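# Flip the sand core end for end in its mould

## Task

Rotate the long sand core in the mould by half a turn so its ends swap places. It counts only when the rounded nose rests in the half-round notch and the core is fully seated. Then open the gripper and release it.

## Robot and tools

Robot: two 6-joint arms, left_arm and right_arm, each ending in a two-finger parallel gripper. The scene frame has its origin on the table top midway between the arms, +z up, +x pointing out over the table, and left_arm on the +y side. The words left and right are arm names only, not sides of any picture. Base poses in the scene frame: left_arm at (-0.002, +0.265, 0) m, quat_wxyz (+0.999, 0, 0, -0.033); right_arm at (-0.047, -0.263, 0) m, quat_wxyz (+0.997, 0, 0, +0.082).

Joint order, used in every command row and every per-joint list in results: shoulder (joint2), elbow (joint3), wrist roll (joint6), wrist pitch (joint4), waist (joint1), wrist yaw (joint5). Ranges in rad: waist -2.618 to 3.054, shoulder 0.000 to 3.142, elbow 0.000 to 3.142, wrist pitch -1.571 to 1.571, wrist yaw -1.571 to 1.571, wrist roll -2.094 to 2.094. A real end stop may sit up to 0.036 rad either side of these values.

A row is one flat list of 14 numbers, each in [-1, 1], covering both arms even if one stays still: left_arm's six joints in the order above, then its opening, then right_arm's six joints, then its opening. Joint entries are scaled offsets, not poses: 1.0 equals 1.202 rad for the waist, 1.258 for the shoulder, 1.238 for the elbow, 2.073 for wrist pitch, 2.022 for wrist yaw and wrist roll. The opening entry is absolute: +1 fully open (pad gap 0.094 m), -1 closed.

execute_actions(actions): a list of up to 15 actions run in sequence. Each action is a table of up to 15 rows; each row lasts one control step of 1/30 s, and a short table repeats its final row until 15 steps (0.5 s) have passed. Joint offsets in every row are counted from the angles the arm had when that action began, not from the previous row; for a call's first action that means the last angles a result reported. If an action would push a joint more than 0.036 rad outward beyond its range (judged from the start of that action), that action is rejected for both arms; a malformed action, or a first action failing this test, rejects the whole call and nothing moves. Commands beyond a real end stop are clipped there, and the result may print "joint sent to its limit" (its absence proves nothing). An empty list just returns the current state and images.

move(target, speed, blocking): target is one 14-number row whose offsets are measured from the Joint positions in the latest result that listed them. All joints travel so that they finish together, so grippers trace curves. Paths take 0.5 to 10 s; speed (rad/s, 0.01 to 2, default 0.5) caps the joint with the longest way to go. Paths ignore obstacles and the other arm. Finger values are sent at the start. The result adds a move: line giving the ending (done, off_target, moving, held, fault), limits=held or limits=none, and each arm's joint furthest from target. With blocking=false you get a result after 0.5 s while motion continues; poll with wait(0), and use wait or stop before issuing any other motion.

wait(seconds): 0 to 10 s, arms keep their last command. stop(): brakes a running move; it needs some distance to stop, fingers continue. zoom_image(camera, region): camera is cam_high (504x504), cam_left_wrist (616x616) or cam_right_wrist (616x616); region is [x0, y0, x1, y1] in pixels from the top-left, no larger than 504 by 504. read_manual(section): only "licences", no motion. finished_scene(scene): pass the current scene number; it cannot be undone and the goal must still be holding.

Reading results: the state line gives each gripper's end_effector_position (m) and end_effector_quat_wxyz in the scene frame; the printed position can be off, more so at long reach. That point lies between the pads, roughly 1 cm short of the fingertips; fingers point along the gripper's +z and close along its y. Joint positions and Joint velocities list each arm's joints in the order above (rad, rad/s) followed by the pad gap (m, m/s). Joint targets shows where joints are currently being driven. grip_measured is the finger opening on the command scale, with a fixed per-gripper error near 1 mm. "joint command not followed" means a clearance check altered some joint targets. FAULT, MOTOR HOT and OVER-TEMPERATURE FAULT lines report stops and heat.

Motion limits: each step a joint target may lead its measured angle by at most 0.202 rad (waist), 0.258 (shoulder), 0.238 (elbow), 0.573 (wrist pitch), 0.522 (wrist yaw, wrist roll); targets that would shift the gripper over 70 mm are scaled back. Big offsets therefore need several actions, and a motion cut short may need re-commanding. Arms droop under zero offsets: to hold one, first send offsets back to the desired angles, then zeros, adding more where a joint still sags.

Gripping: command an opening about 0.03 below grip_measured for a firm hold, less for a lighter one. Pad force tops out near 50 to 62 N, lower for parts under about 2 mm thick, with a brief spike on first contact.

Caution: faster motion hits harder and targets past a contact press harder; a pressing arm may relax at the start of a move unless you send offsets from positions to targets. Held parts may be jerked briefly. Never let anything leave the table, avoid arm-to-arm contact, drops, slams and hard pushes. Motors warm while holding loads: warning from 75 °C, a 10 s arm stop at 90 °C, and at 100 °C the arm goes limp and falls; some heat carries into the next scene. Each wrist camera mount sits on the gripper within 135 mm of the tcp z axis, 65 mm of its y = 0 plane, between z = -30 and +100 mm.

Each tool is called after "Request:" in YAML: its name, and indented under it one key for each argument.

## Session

Request:
execute_actions:
  actions: []

Scene clock: 0.00 s.
left_arm: end_effector_position=(+0.3450, +0.1542, +0.3657) grip_measured=+1.000 end_effector_quat_wxyz=(+0.209, -0.196, +0.681, -0.674) | right_arm: end_effector_position=(+0.1400, -0.0088, +0.1274) grip_measured=+1.000 end_effector_quat_wxyz=(+0.374, -0.398, +0.828, -0.128)
Joint names: [shoulder, elbow, wrist roll, wrist pitch, waist, wrist yaw]
Joint positions: left_arm=[ 1.222  0.984 -1.541  0.226  0.215  1.137  0.094] | right_arm=[ 1.406  0.912  0.287 -0.717  1.161  0.746  0.094]
Joint velocities: left_arm=[ 0.002 -0.007 -0.066  0.022 -0.002 -0.022  0.   ] | right_arm=[ 0.017 -0.007 -0.022  0.007 -0.012 -0.037  0.   ]
Motor temperatures (°C, as the motors report them): left_arm=[49 33 24 29 25 24] | right_arm=[26 30 25 33 26 25]
Joint targets: left_arm=[1.212 0.994 -1.530 0.234 0.215 1.137] | right_arm=[1.394 0.925 0.291 -0.711 1.161 0.763]

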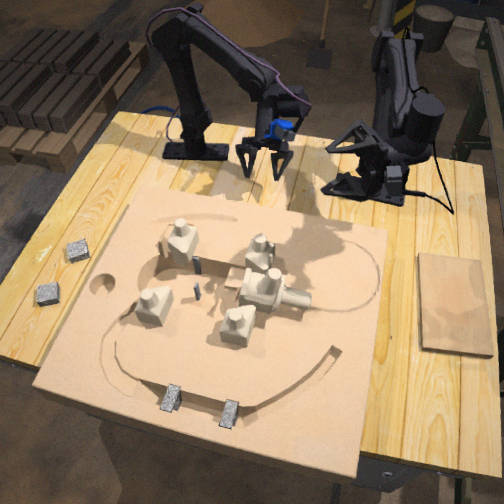

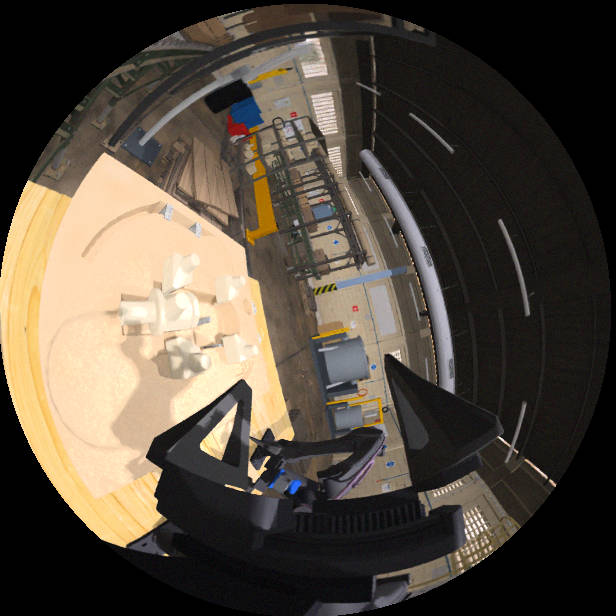

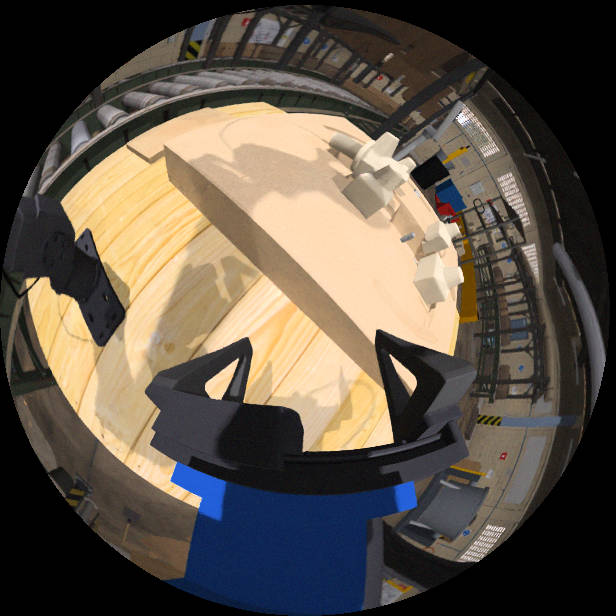

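Request:
zoom_image:
  camera: "cam_high"
  region: [190,220,350,350]

Region (190, 220, 350, 350) of cam_high's 504x504 image, scaled by 3.150, with more detail than that image has; it fills the top 410 rows of this view, and the rest is white.

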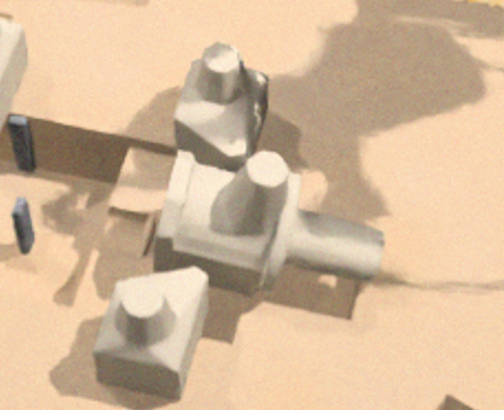

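Request:
move:
  target: [0.78,1,0.762,-0.84,-0.385,-0.48,0.5,-0.45,0,0,0,-0.8,0,1]
  speed: 1.0

Request:
move:
  target: [0,0.3,0,0,0,0,0.5,0,0,0,0,0,0,1]
  speed: 0.7

Scene clock: 31.40 s.
left_arm: end_effector_position=(+0.4023, +0.1038, +0.1433) grip_measured=+0.502 end_effector_quat_wxyz=(+0.013, +0.152, +0.984, -0.087) | right_arm: end_effector_position=(+0.2280, -0.2826, +0.2656) grip_measured=+1.000 end_effector_quat_wxyz=(+0.490, +0.121, +0.846, -0.174)
Joint names: [shoulder, elbow, wrist roll, wrist pitch, waist, wrist yaw]
Joint positions: left_arm=[ 2.201  2.189 -0.011 -1.504 -0.246  0.168  0.071] | right_arm=[ 0.863  0.912  0.287 -0.718  0.207  0.734  0.094]
Joint velocities: left_arm=[ 0.007 -0.002 -0.095  0.066 -0.007  0.037  0.   ] | right_arm=[-0.017 -0.007  0.051  0.051  0.002  0.037  0.   ]
Motor temperatures (°C, as the motors report them): left_arm=[49 37 24 32 25 24] | right_arm=[28 32 25 33 26 26]
Joint targets: left_arm=[2.203 2.222 0.000 -1.515 -0.248 0.167] | right_arm=[0.840 0.912 0.287 -0.717 0.199 0.746]
move: off_target (left_arm, right_arm); limits=none; left_arm: farthest joint: the elbow, 0.033 radians from its target (1.238 radians at the start); right_arm: farthest joint: the shoulder, 0.023 radians from its target (0.567 radians at the start)

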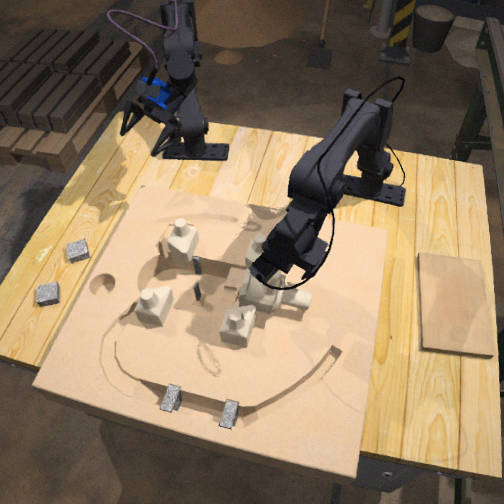

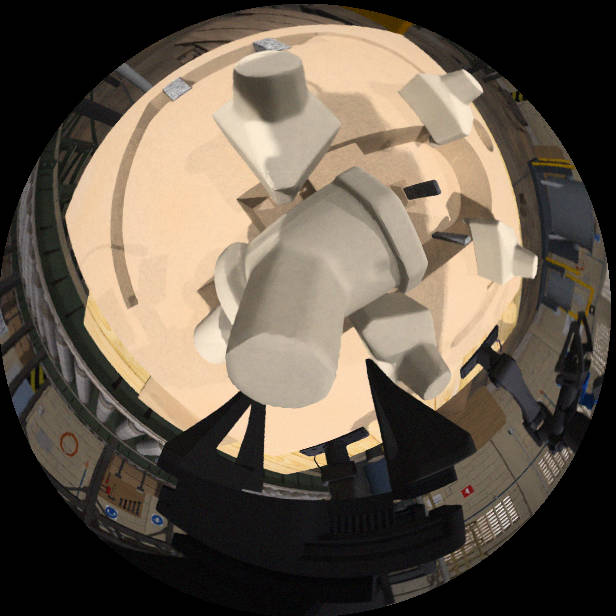

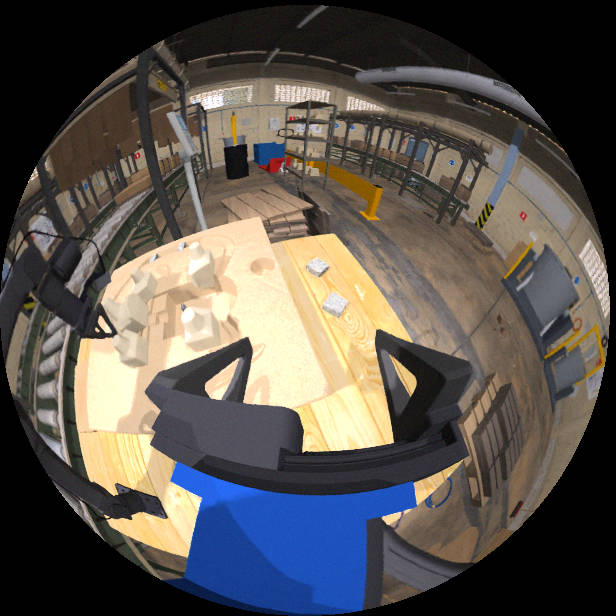

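Scene clock: 32.37 s.
left_arm: end_effector_position=(+0.4486, +0.0890, +0.2381) grip_measured=+0.502 end_effector_quat_wxyz=(+0.176, +0.163, +0.964, -0.112) | right_arm: end_effector_position=(+0.2282, -0.2819, +0.2653) grip_measured=+1.000 end_effector_quat_wxyz=(+0.489, +0.120, +0.847, -0.172)
Joint names: [shoulder, elbow, wrist roll, wrist pitch, waist, wrist yaw]
Joint positions: left_arm=[ 2.208  2.533 -0.011 -1.508 -0.246  0.167  0.071] | right_arm=[ 0.863  0.912  0.287 -0.718  0.207  0.729  0.094]
Joint velocities: left_arm=[ 0.007 -0.017 -0.022 -0.066 -0.027  0.022  0.   ] | right_arm=[-0.007 -0.002  0.007  0.037 -0.002  0.007  0.   ]
Motor temperatures (°C, as the motors report them): left_arm=[50 37 24 32 25 24] | right_arm=[28 32 25 33 26 26]
Joint targets: left_arm=[2.201 2.561 -0.011 -1.504 -0.246 0.168] | right_arm=[0.863 0.912 0.287 -0.718 0.207 0.734]
move: off_target (left_arm); limits=none; left_arm: farthest joint: the elbow, 0.027 radians from its target (0.372 radians at the start); right_arm: farthest joint: the wrist yaw, 0.005 radians from its target (0.000 radians at the start)

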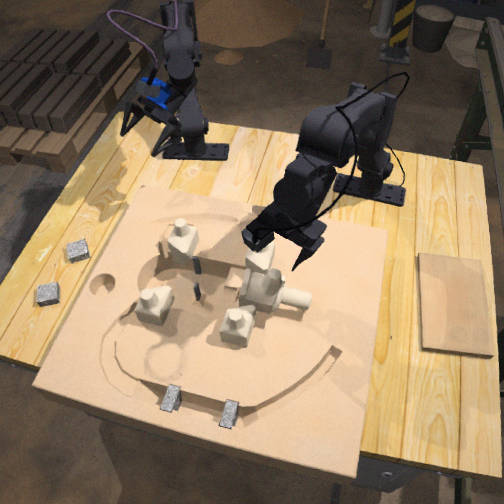

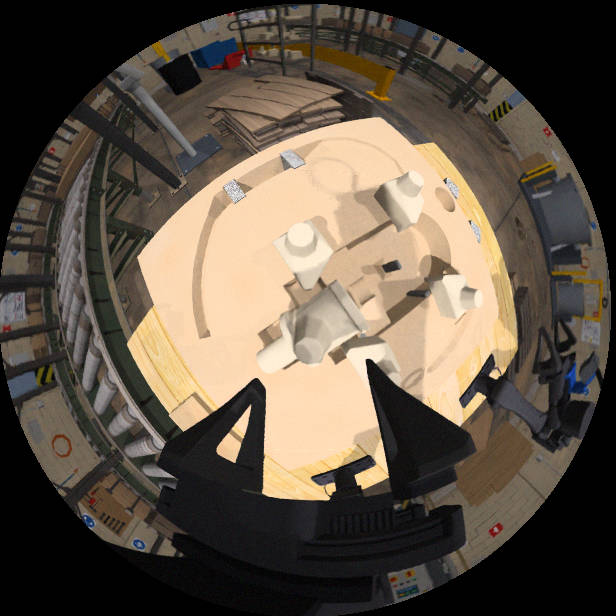

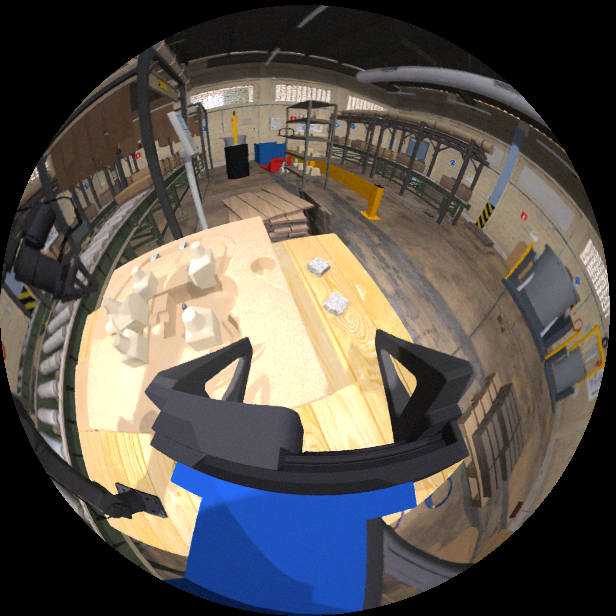

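Request:
move:
  target: [0.09,0.02,0,-0.02,0,0,0.3,0,0,0,0,0,0,1]
  speed: 0.3

Scene clock: 54.73 s.
left_arm: end_effector_position=(+0.4521, +0.0879, +0.1789) grip_measured=+0.302 end_effector_quat_wxyz=(+0.102, +0.159, +0.977, -0.101) | right_arm: end_effector_position=(+0.2284, -0.2812, +0.2650) grip_measured=+1.000 end_effector_quat_wxyz=(+0.489, +0.119, +0.847, -0.170)
Joint names: [shoulder, elbow, wrist roll, wrist pitch, waist, wrist yaw]
Joint positions: left_arm=[ 2.331  2.533 -0.011 -1.538 -0.246  0.167  0.061] | right_arm=[ 0.863  0.912  0.287 -0.718  0.207  0.725  0.094]
Joint velocities: left_arm=[-0.002  0.002 -0.007 -0.066 -0.012 -0.007  0.   ] | right_arm=[ 0.012 -0.012  0.007  0.051 -0.007  0.066  0.   ]
Motor temperatures (°C, as the motors report them): left_arm=[55 37 24 31 25 24] | right_arm=[27 32 25 34 26 26]
Joint targets: left_arm=[2.322 2.558 -0.011 -1.549 -0.246 0.167] | right_arm=[0.863 0.912 0.287 -0.718 0.207 0.730]
move: off_target (left_arm); limits=none; left_arm: farthest joint: the elbow, 0.024 radians from its target (0.024 radians at the start); right_arm: farthest joint: the wrist yaw, 0.004 radians from its target (0.000 radians at the start)

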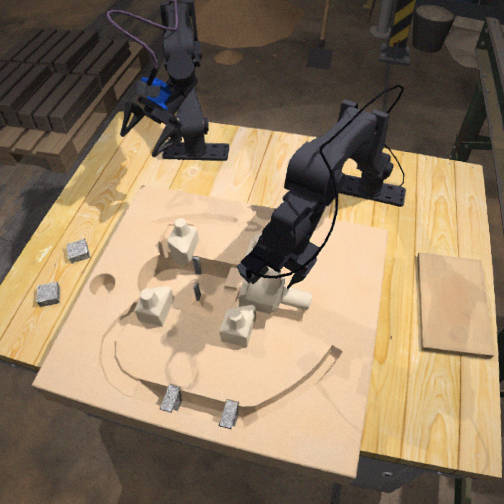

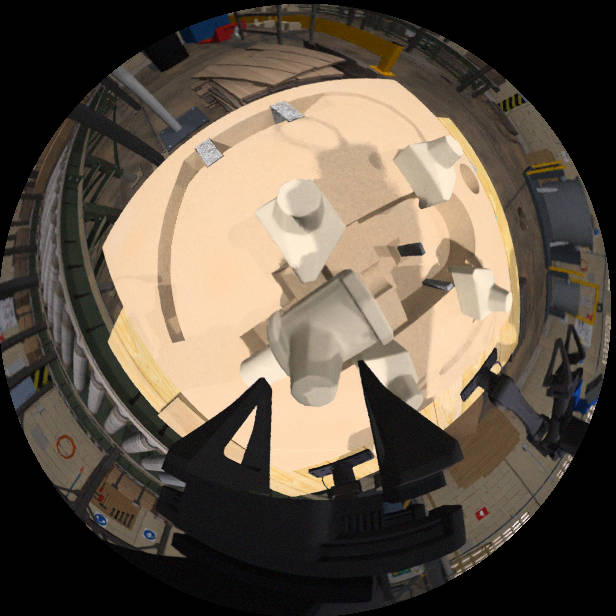

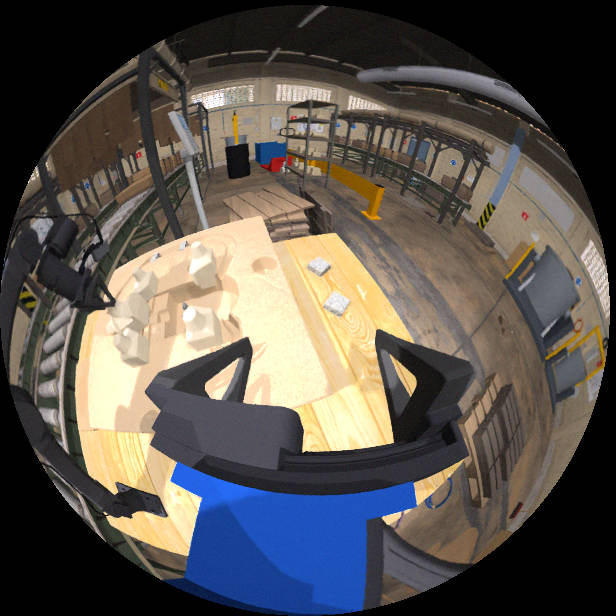

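Request:
move:
  target: [0.045,0.02,0,0.028,0,0,0.3,0,0,0,0,0,0,1]
  speed: 0.15

Scene clock: 65.40 s.
left_arm: end_effector_position=(+0.4629, +0.0848, +0.1569) grip_measured=+0.301 end_effector_quat_wxyz=(+0.095, +0.158, +0.978, -0.099) | right_arm: end_effector_position=(+0.2285, -0.2805, +0.2646) grip_measured=+1.000 end_effector_quat_wxyz=(+0.489, +0.118, +0.848, -0.168)
Joint names: [shoulder, elbow, wrist roll, wrist pitch, waist, wrist yaw]
Joint positions: left_arm=[ 2.381  2.533 -0.011 -1.502 -0.246  0.167  0.061] | right_arm=[ 0.863  0.912  0.287 -0.718  0.207  0.721  0.094]
Joint velocities: left_arm=[-0.007  0.002  0.051 -0.007 -0.012  0.037 -0.001] | right_arm=[ 0.002  0.002  0.007 -0.037 -0.012 -0.022  0.   ]
Motor temperatures (°C, as the motors report them): left_arm=[57 37 24 30 25 24] | right_arm=[27 32 25 34 26 26]
Joint targets: left_arm=[2.387 2.558 -0.011 -1.480 -0.246 0.167] | right_arm=[0.863 0.912 0.287 -0.718 0.207 0.725]
move: off_target (left_arm); limits=none; left_arm: farthest joint: the elbow, 0.024 radians from its target (0.024 radians at the start); right_arm: farthest joint: the wrist yaw, 0.004 radians from its target (0.000 radians at the start)

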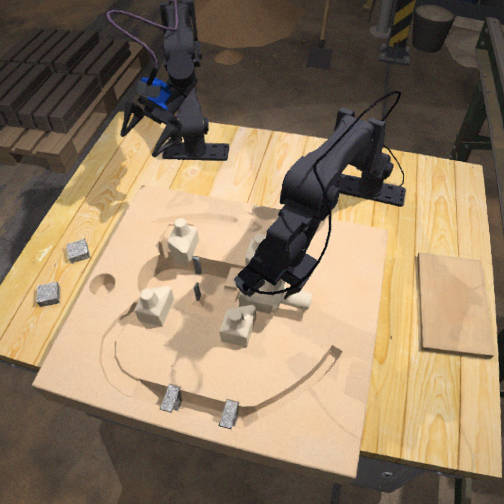

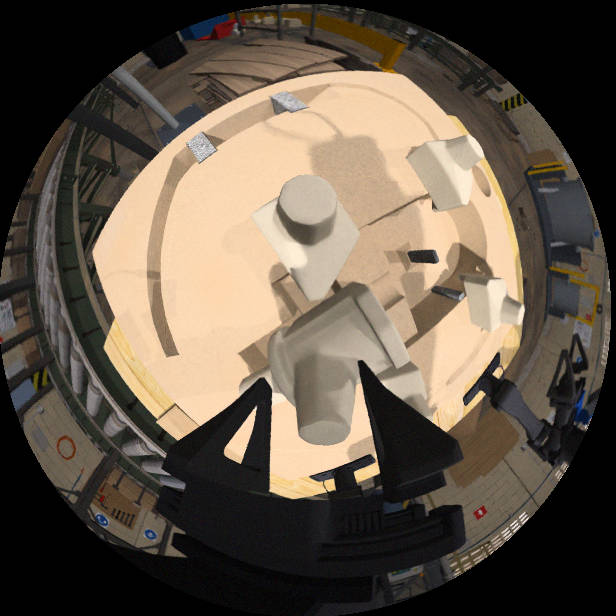

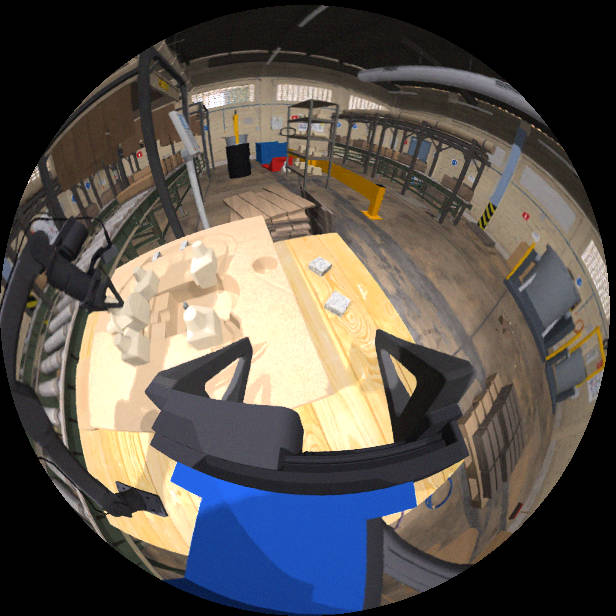

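Request:
move:
  target: [0,0.02,0,0.01,-0.014,0,0.0,0,0,0,0,0,0,1]
  speed: 0.1

Request:
move:
  target: [-0.005,0.02,0,0.01,0,0,-0.3,0,0,0,0,0,0,1]
  speed: 0.1

Scene clock: 73.83 s.
left_arm: end_effector_position=(+0.4629, +0.0835, +0.1570) grip_measured=+0.047 end_effector_quat_wxyz=(+0.095, +0.153, +0.979, -0.099) | right_arm: end_effector_position=(+0.2287, -0.2798, +0.2643) grip_measured=+1.000 end_effector_quat_wxyz=(+0.488, +0.117, +0.849, -0.166)
Joint names: [shoulder, elbow, wrist roll, wrist pitch, waist, wrist yaw]
Joint positions: left_arm=[ 2.381  2.533 -0.023 -1.5   -0.249  0.164  0.049] | right_arm=[ 0.863  0.912  0.287 -0.718  0.207  0.716  0.094]
Joint velocities: left_arm=[-0.007 -0.012  0.037  0.022  0.002 -0.051  0.   ] | right_arm=[-0.002  0.017  0.022 -0.066  0.022 -0.051  0.   ]
Motor temperatures (°C, as the motors report them): left_arm=[57 37 24 30 25 24] | right_arm=[27 32 25 34 26 26]
Joint targets: left_arm=[2.381 2.558 -0.011 -1.482 -0.263 0.167] | right_arm=[0.863 0.912 0.287 -0.718 0.207 0.721]
move: off_target (left_arm); limits=none; left_arm: farthest joint: the elbow, 0.024 radians from its target (0.024 radians at the start); right_arm: farthest joint: the wrist yaw, 0.005 radians from its target (0.000 radians at the start)

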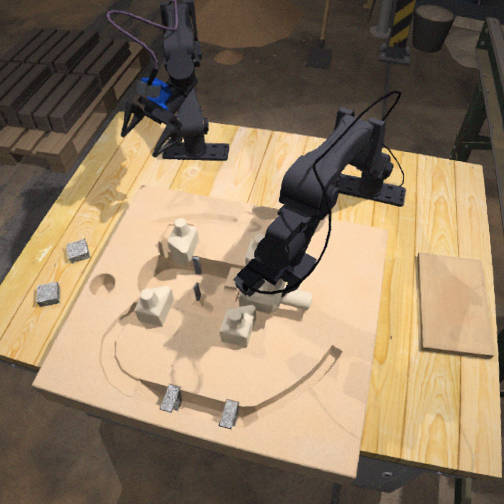

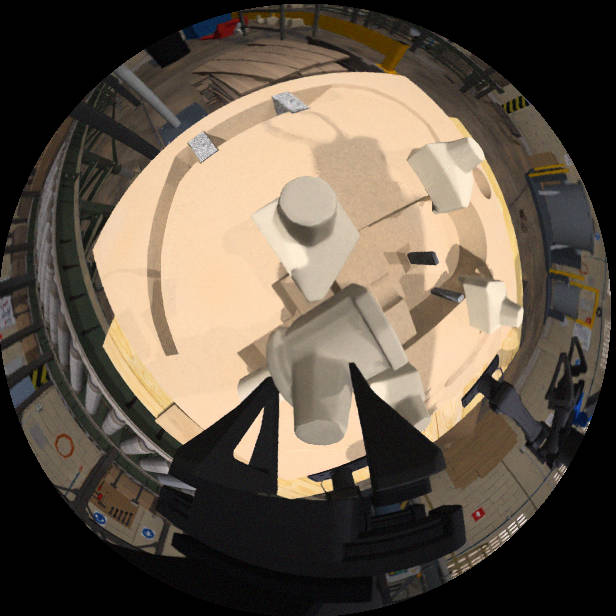

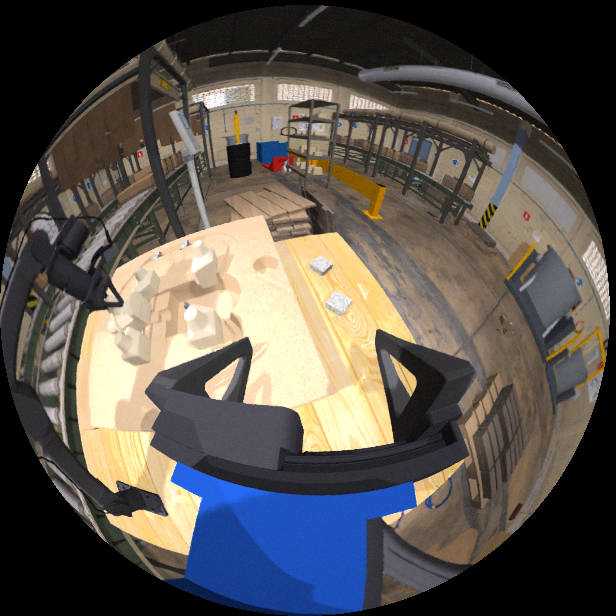

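Scene clock: 74.53 s.
left_arm: end_effector_position=(+0.4628, +0.0837, +0.1569) grip_measured=+0.043 end_effector_quat_wxyz=(+0.095, +0.150, +0.979, -0.099) | right_arm: end_effector_position=(+0.2288, -0.2791, +0.2640) grip_measured=+1.000 end_effector_quat_wxyz=(+0.488, +0.116, +0.849, -0.165)
Joint names: [shoulder, elbow, wrist roll, wrist pitch, waist, wrist yaw]
Joint positions: left_arm=[ 2.381  2.533 -0.029 -1.501 -0.249  0.164  0.049] | right_arm=[ 0.863  0.912  0.287 -0.718  0.207  0.712  0.094]
Joint velocities: left_arm=[ 0.022 -0.017 -0.051 -0.051  0.002  0.007  0.   ] | right_arm=[ 0.002 -0.007  0.007 -0.007 -0.002 -0.051  0.   ]
Motor temperatures (°C, as the motors report them): left_arm=[57 37 24 30 25 24] | right_arm=[27 32 25 34 26 26]
Joint targets: left_arm=[2.375 2.558 -0.023 -1.480 -0.249 0.164] | right_arm=[0.863 0.912 0.287 -0.718 0.207 0.716]
move: off_target (left_arm); limits=none; left_arm: farthest joint: the elbow, 0.024 radians from its target (0.024 radians at the start); right_arm: farthest joint: the wrist yaw, 0.004 radians from its target (0.000 radians at the start)

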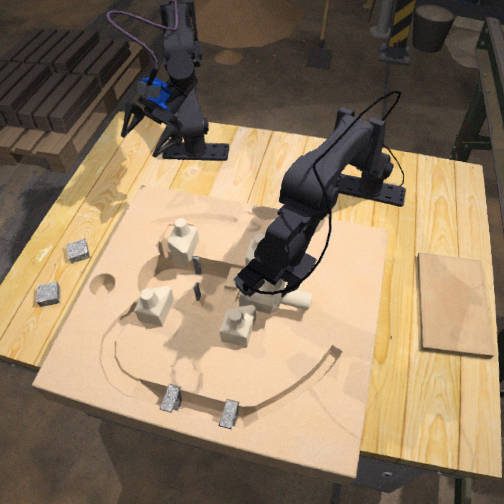

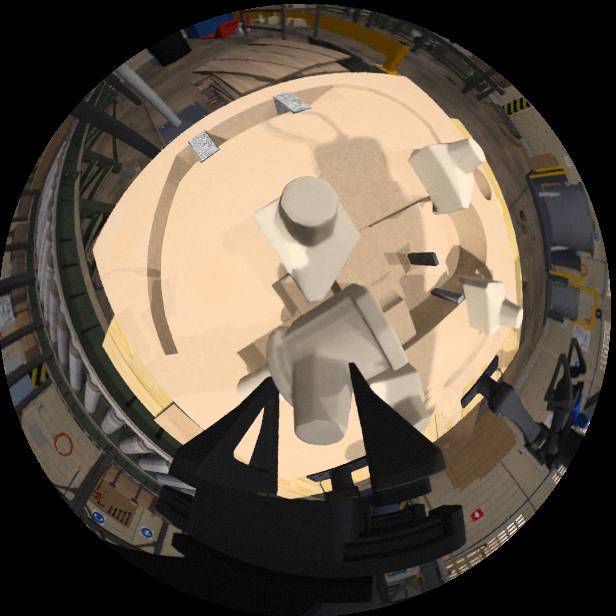

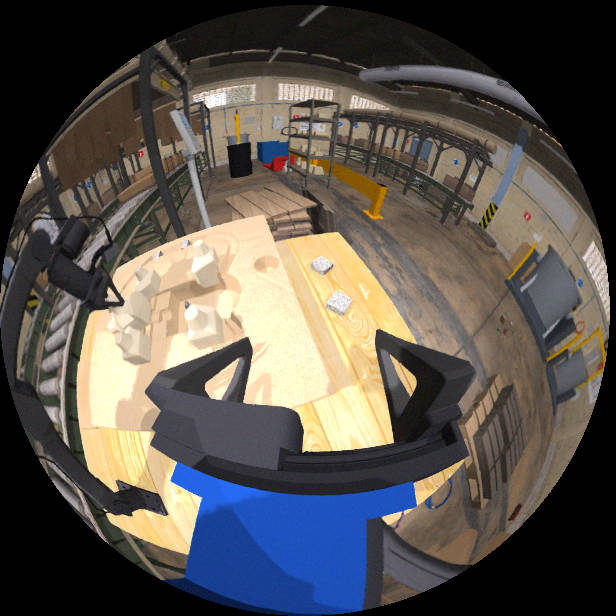

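Request:
move:
  target: [-0.005,0.02,-0.065,0.01,0.005,0,0.12,0,0,0,0,0,0,1]
  speed: 0.2

Request:
move:
  target: [-0.005,0.02,0,0.01,0,0,-0.13,0,0,0,0,0,0,1]
  speed: 0.1

Scene clock: 89.07 s.
left_arm: end_effector_position=(+0.4628, +0.0837, +0.1569) grip_measured=+0.118 end_effector_quat_wxyz=(+0.088, +0.090, +0.987, -0.105) | right_arm: end_effector_position=(+0.2290, -0.2784, +0.2637) grip_measured=+1.000 end_effector_quat_wxyz=(+0.488, +0.115, +0.850, -0.163)
Joint names: [shoulder, elbow, wrist roll, wrist pitch, waist, wrist yaw]
Joint positions: left_arm=[ 2.381  2.533 -0.153 -1.501 -0.249  0.164  0.053] | right_arm=[ 0.863  0.912  0.287 -0.718  0.207  0.708  0.094]
Joint velocities: left_arm=[-0.017  0.007  0.007 -0.037  0.002  0.022  0.001] | right_arm=[ 0.012 -0.022  0.022 -0.022 -0.007 -0.007  0.   ]
Motor temperatures (°C, as the motors report them): left_arm=[59 38 24 30 25 24] | right_arm=[27 32 25 34 26 26]
Joint targets: left_arm=[2.375 2.558 -0.161 -1.480 -0.243 0.164] | right_arm=[0.863 0.912 0.287 -0.718 0.207 0.712]
move: off_target (left_arm); limits=none; left_arm: farthest joint: the elbow, 0.024 radians from its target (0.024 radians at the start); right_arm: farthest joint: the wrist yaw, 0.004 radians from its target (0.000 radians at the start)

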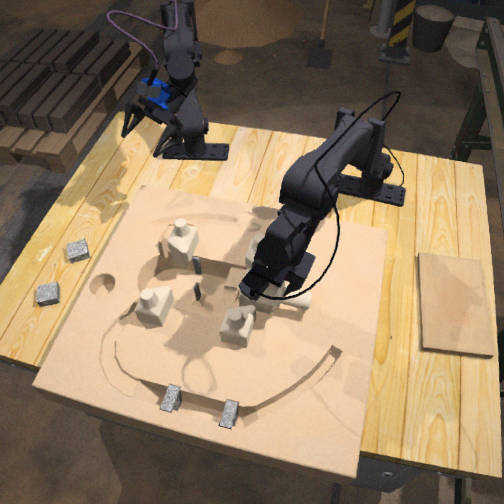

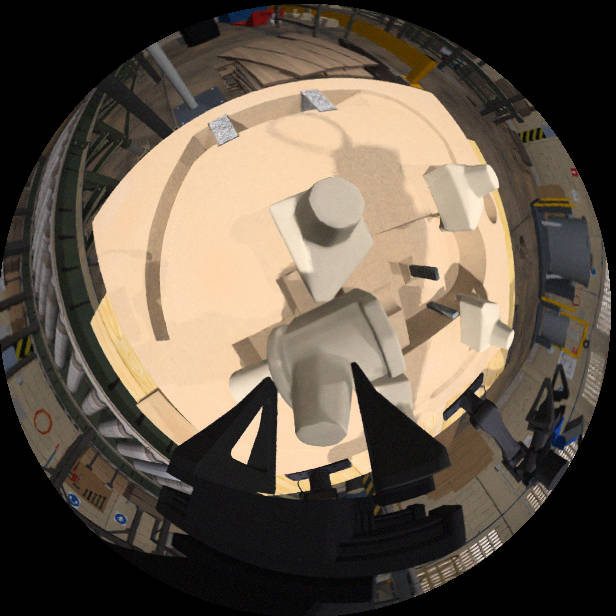

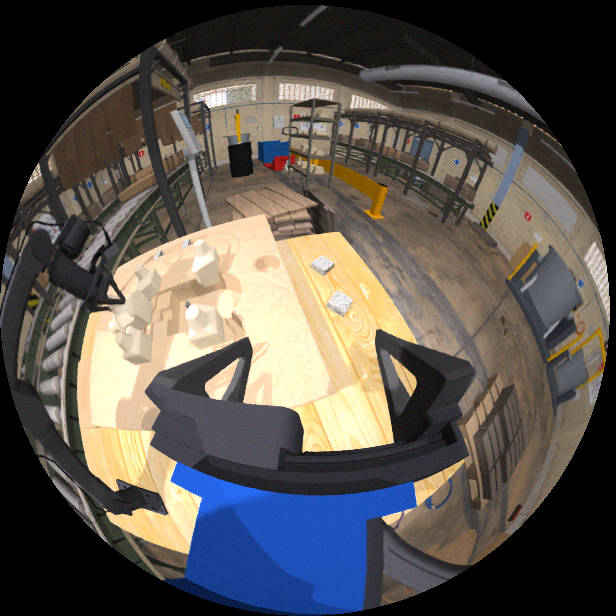

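Scene clock: 89.77 s.
left_arm: end_effector_position=(+0.4628, +0.0839, +0.1569) grip_measured=-0.024 end_effector_quat_wxyz=(+0.088, +0.088, +0.987, -0.104) | right_arm: end_effector_position=(+0.2291, -0.2777, +0.2634) grip_measured=+1.000 end_effector_quat_wxyz=(+0.488, +0.114, +0.850, -0.161)
Joint names: [shoulder, elbow, wrist roll, wrist pitch, waist, wrist yaw]
Joint positions: left_arm=[ 2.381  2.533 -0.155 -1.501 -0.249  0.163  0.046] | right_arm=[ 0.863  0.912  0.287 -0.718  0.207  0.703  0.094]
Joint velocities: left_arm=[-0.007  0.002 -0.007 -0.022  0.012 -0.022 -0.   ] | right_arm=[-0.007  0.017 -0.022 -0.022 -0.002  0.007  0.   ]
Motor temperatures (°C, as the motors report them): left_arm=[59 37 24 30 25 24] | right_arm=[27 32 25 34 26 26]
Joint targets: left_arm=[2.375 2.558 -0.153 -1.480 -0.249 0.164] | right_arm=[0.863 0.912 0.287 -0.718 0.207 0.708]
move: off_target (left_arm); limits=none; left_arm: farthest joint: the elbow, 0.024 radians from its target (0.024 radians at the start); right_arm: farthest joint: the wrist yaw, 0.005 radians from its target (0.000 radians at the start)

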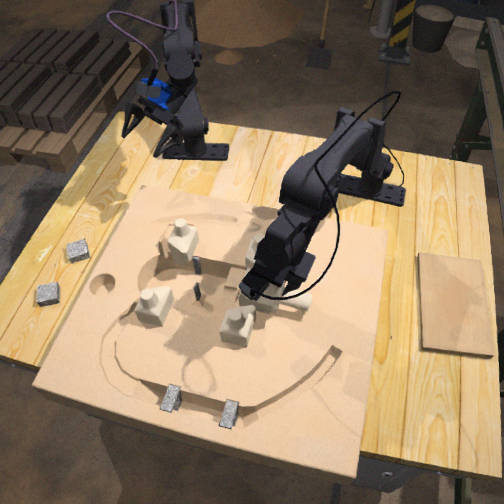

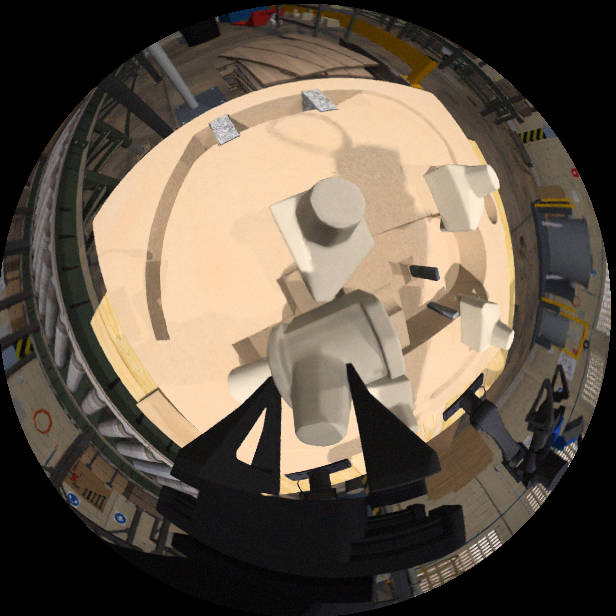

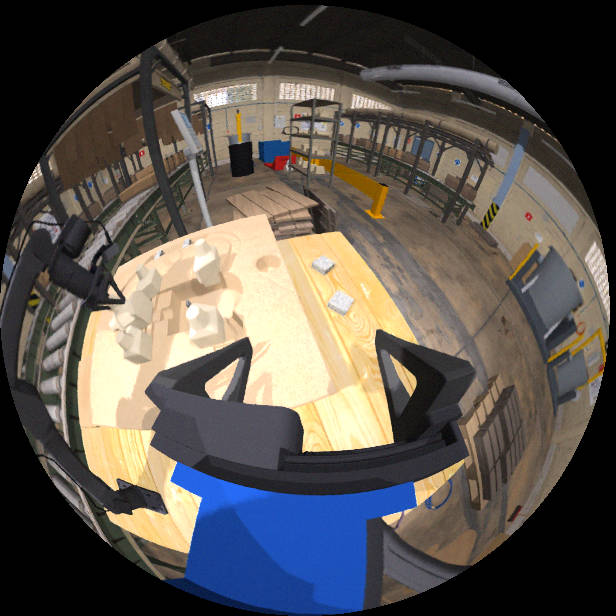

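Request:
move:
  target: [-0.2,0.045,0,0.0,0,0,-0.1,0,0,0,0,0,0,1]
  speed: 0.2

Scene clock: 116.47 s.
left_arm: end_effector_position=(+0.4390, +0.0964, +0.2408) grip_measured=-0.024 end_effector_quat_wxyz=(+0.159, +0.091, +0.977, -0.107) | right_arm: end_effector_position=(+0.2293, -0.2771, +0.2631) grip_measured=+1.000 end_effector_quat_wxyz=(+0.487, +0.113, +0.851, -0.159)
Joint names: [shoulder, elbow, wrist roll, wrist pitch, waist, wrist yaw]
Joint positions: left_arm=[ 2.192  2.533 -0.155 -1.55  -0.249  0.137  0.046] | right_arm=[ 0.863  0.912  0.287 -0.718  0.207  0.699  0.094]
Joint velocities: left_arm=[ 0.012  0.012 -0.051 -0.007 -0.012  0.007  0.001] | right_arm=[ 0.007  0.012  0.051  0.037  0.002 -0.022  0.   ]
Motor temperatures (°C, as the motors report them): left_arm=[61 38 24 30 25 24] | right_arm=[27 32 25 34 26 26]
Joint targets: left_arm=[2.130 2.589 -0.155 -1.501 -0.249 0.162] | right_arm=[0.863 0.912 0.287 -0.718 0.207 0.703]
move: off_target (left_arm); limits=none; left_arm: farthest joint: the shoulder, 0.063 radians from its target (0.252 radians at the start); right_arm: farthest joint: the wrist yaw, 0.004 radians from its target (0.000 radians at the start)

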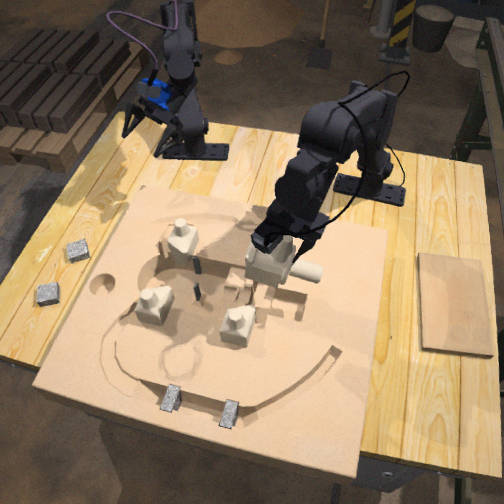

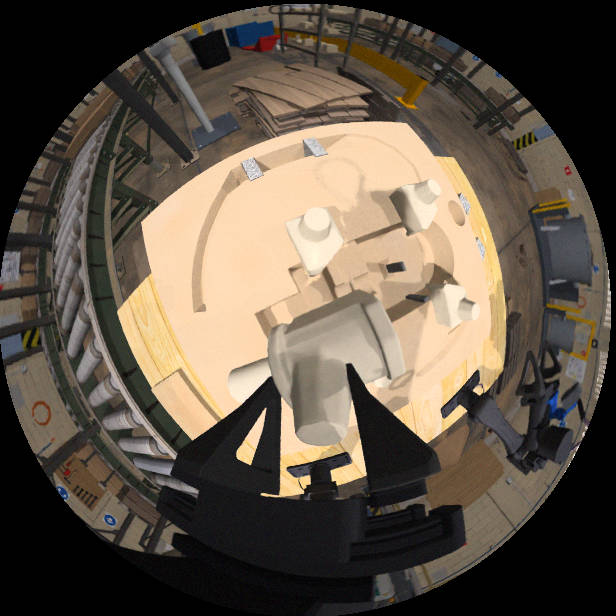

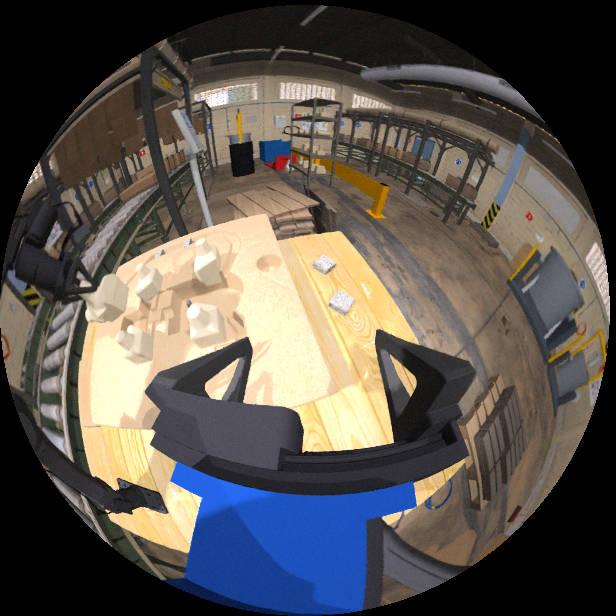

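Request:
move:
  target: [-0.207,-0.325,-0.522,0.015,0.647,-0.172,-0.1,0,0,0,0,0,0,1]
  speed: 0.5

Scene clock: 127.37 s.
left_arm: end_effector_position=(+0.3381, +0.4742, +0.2060) grip_measured=-0.027 end_effector_quat_wxyz=(-0.096, +0.739, -0.664, -0.062) | right_arm: end_effector_position=(+0.2294, -0.2764, +0.2628) grip_measured=+1.000 end_effector_quat_wxyz=(+0.487, +0.113, +0.852, -0.157)
Joint names: [shoulder, elbow, wrist roll, wrist pitch, waist, wrist yaw]
Joint positions: left_arm=[ 1.999  2.125 -1.199 -1.561  0.533 -0.185  0.046] | right_arm=[ 0.863  0.912  0.287 -0.718  0.207  0.695  0.094]
Joint velocities: left_arm=[-0.007 -0.002  0.022  0.051 -0.002 -0.037 -0.   ] | right_arm=[-0.017 -0.007 -0.051 -0.139  0.007 -0.037  0.   ]
Motor temperatures (°C, as the motors report them): left_arm=[64 39 24 31 25 24] | right_arm=[27 32 25 34 26 26]
Joint targets: left_arm=[1.932 2.131 -1.210 -1.519 0.529 -0.211] | right_arm=[0.863 0.912 0.287 -0.718 0.207 0.699]
move: off_target (left_arm); limits=none; left_arm: farthest joint: the shoulder, 0.067 radians from its target (0.261 radians at the start); right_arm: farthest joint: the wrist yaw, 0.004 radians from its target (0.000 radians at the start)

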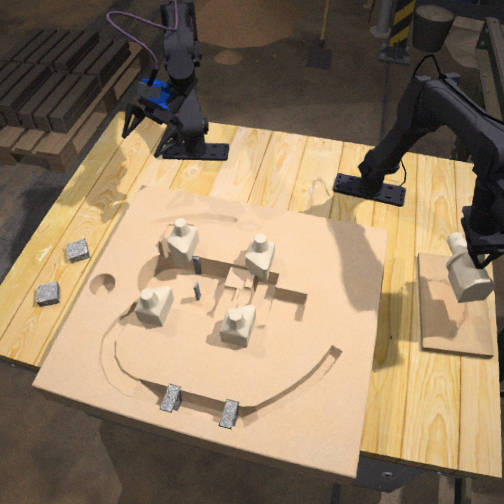

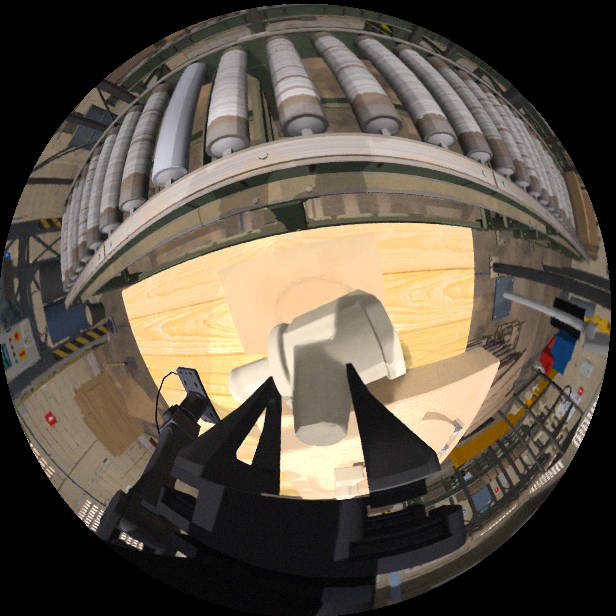

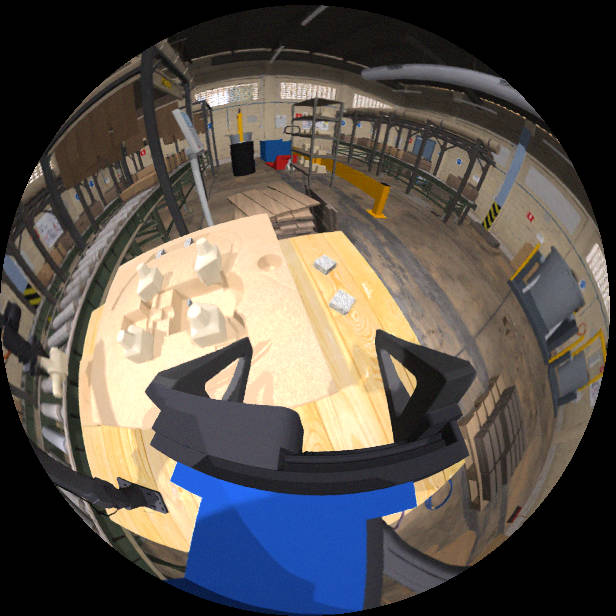

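Request:
move:
  target: [-0.082,-0.355,-0.004,0.21,0,-0.012,-0.1,0,0,0,0,0,0,1]
  speed: 0.3

Request:
zoom_image:
  camera: "cam_high"
  region: [380,200,504,370]

Scene clock: 136.50 s.
left_arm: end_effector_position=(+0.3426, +0.4741, +0.1065) grip_measured=-0.027 end_effector_quat_wxyz=(-0.086, +0.739, -0.665, -0.059) | right_arm: end_effector_position=(+0.2296, -0.2758, +0.2625) grip_measured=+1.000 end_effector_quat_wxyz=(+0.487, +0.112, +0.852, -0.156)
Joint names: [shoulder, elbow, wrist roll, wrist pitch, waist, wrist yaw]
Joint positions: left_arm=[ 1.963  1.675 -1.2   -1.163  0.533 -0.173  0.046] | right_arm=[ 0.863  0.912  0.287 -0.718  0.207  0.691  0.094]
Joint velocities: left_arm=[-0.007 -0.002  0.007 -0.066  0.002 -0.037 -0.   ] | right_arm=[ 0.007 -0.002  0.007 -0.081  0.017  0.007  0.   ]
Motor temperatures (°C, as the motors report them): left_arm=[64 38 24 31 25 24] | right_arm=[27 32 25 34 26 26]
Joint targets: left_arm=[1.895 1.685 -1.207 -1.125 0.533 -0.209] | right_arm=[0.863 0.912 0.287 -0.718 0.207 0.695]
move: off_target (left_arm); limits=none; left_arm: farthest joint: the shoulder, 0.067 radians from its target (0.103 radians at the start); right_arm: farthest joint: the wrist yaw, 0.004 radians from its target (0.000 radians at the start)

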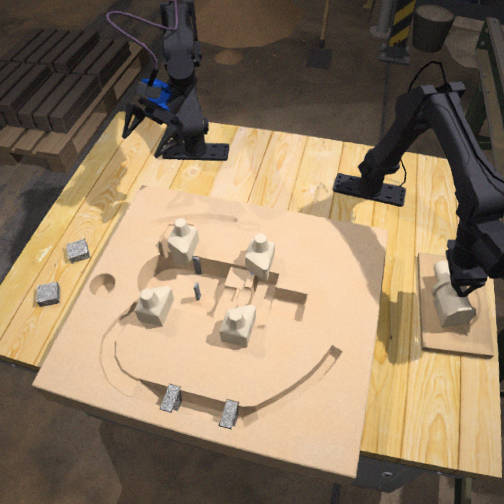

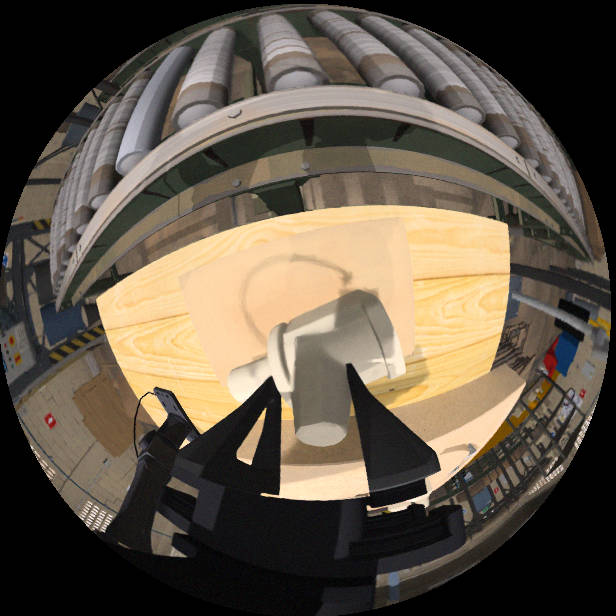

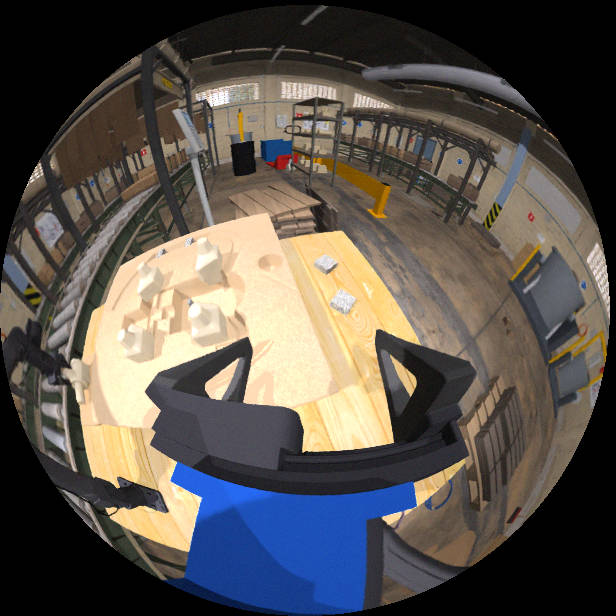

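Region (380, 200, 504, 370) of cam_high's 504x504 image, scaled by 2.965, with more detail than that image has; it fills the left 368 columns of this view, and the rest is white.

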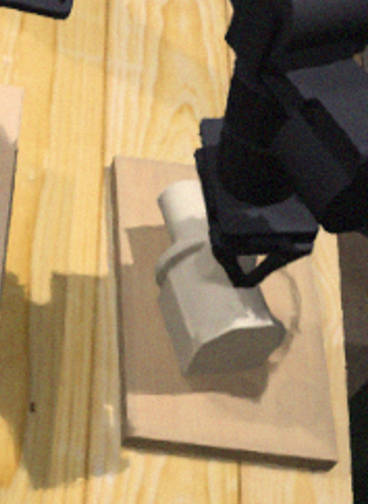

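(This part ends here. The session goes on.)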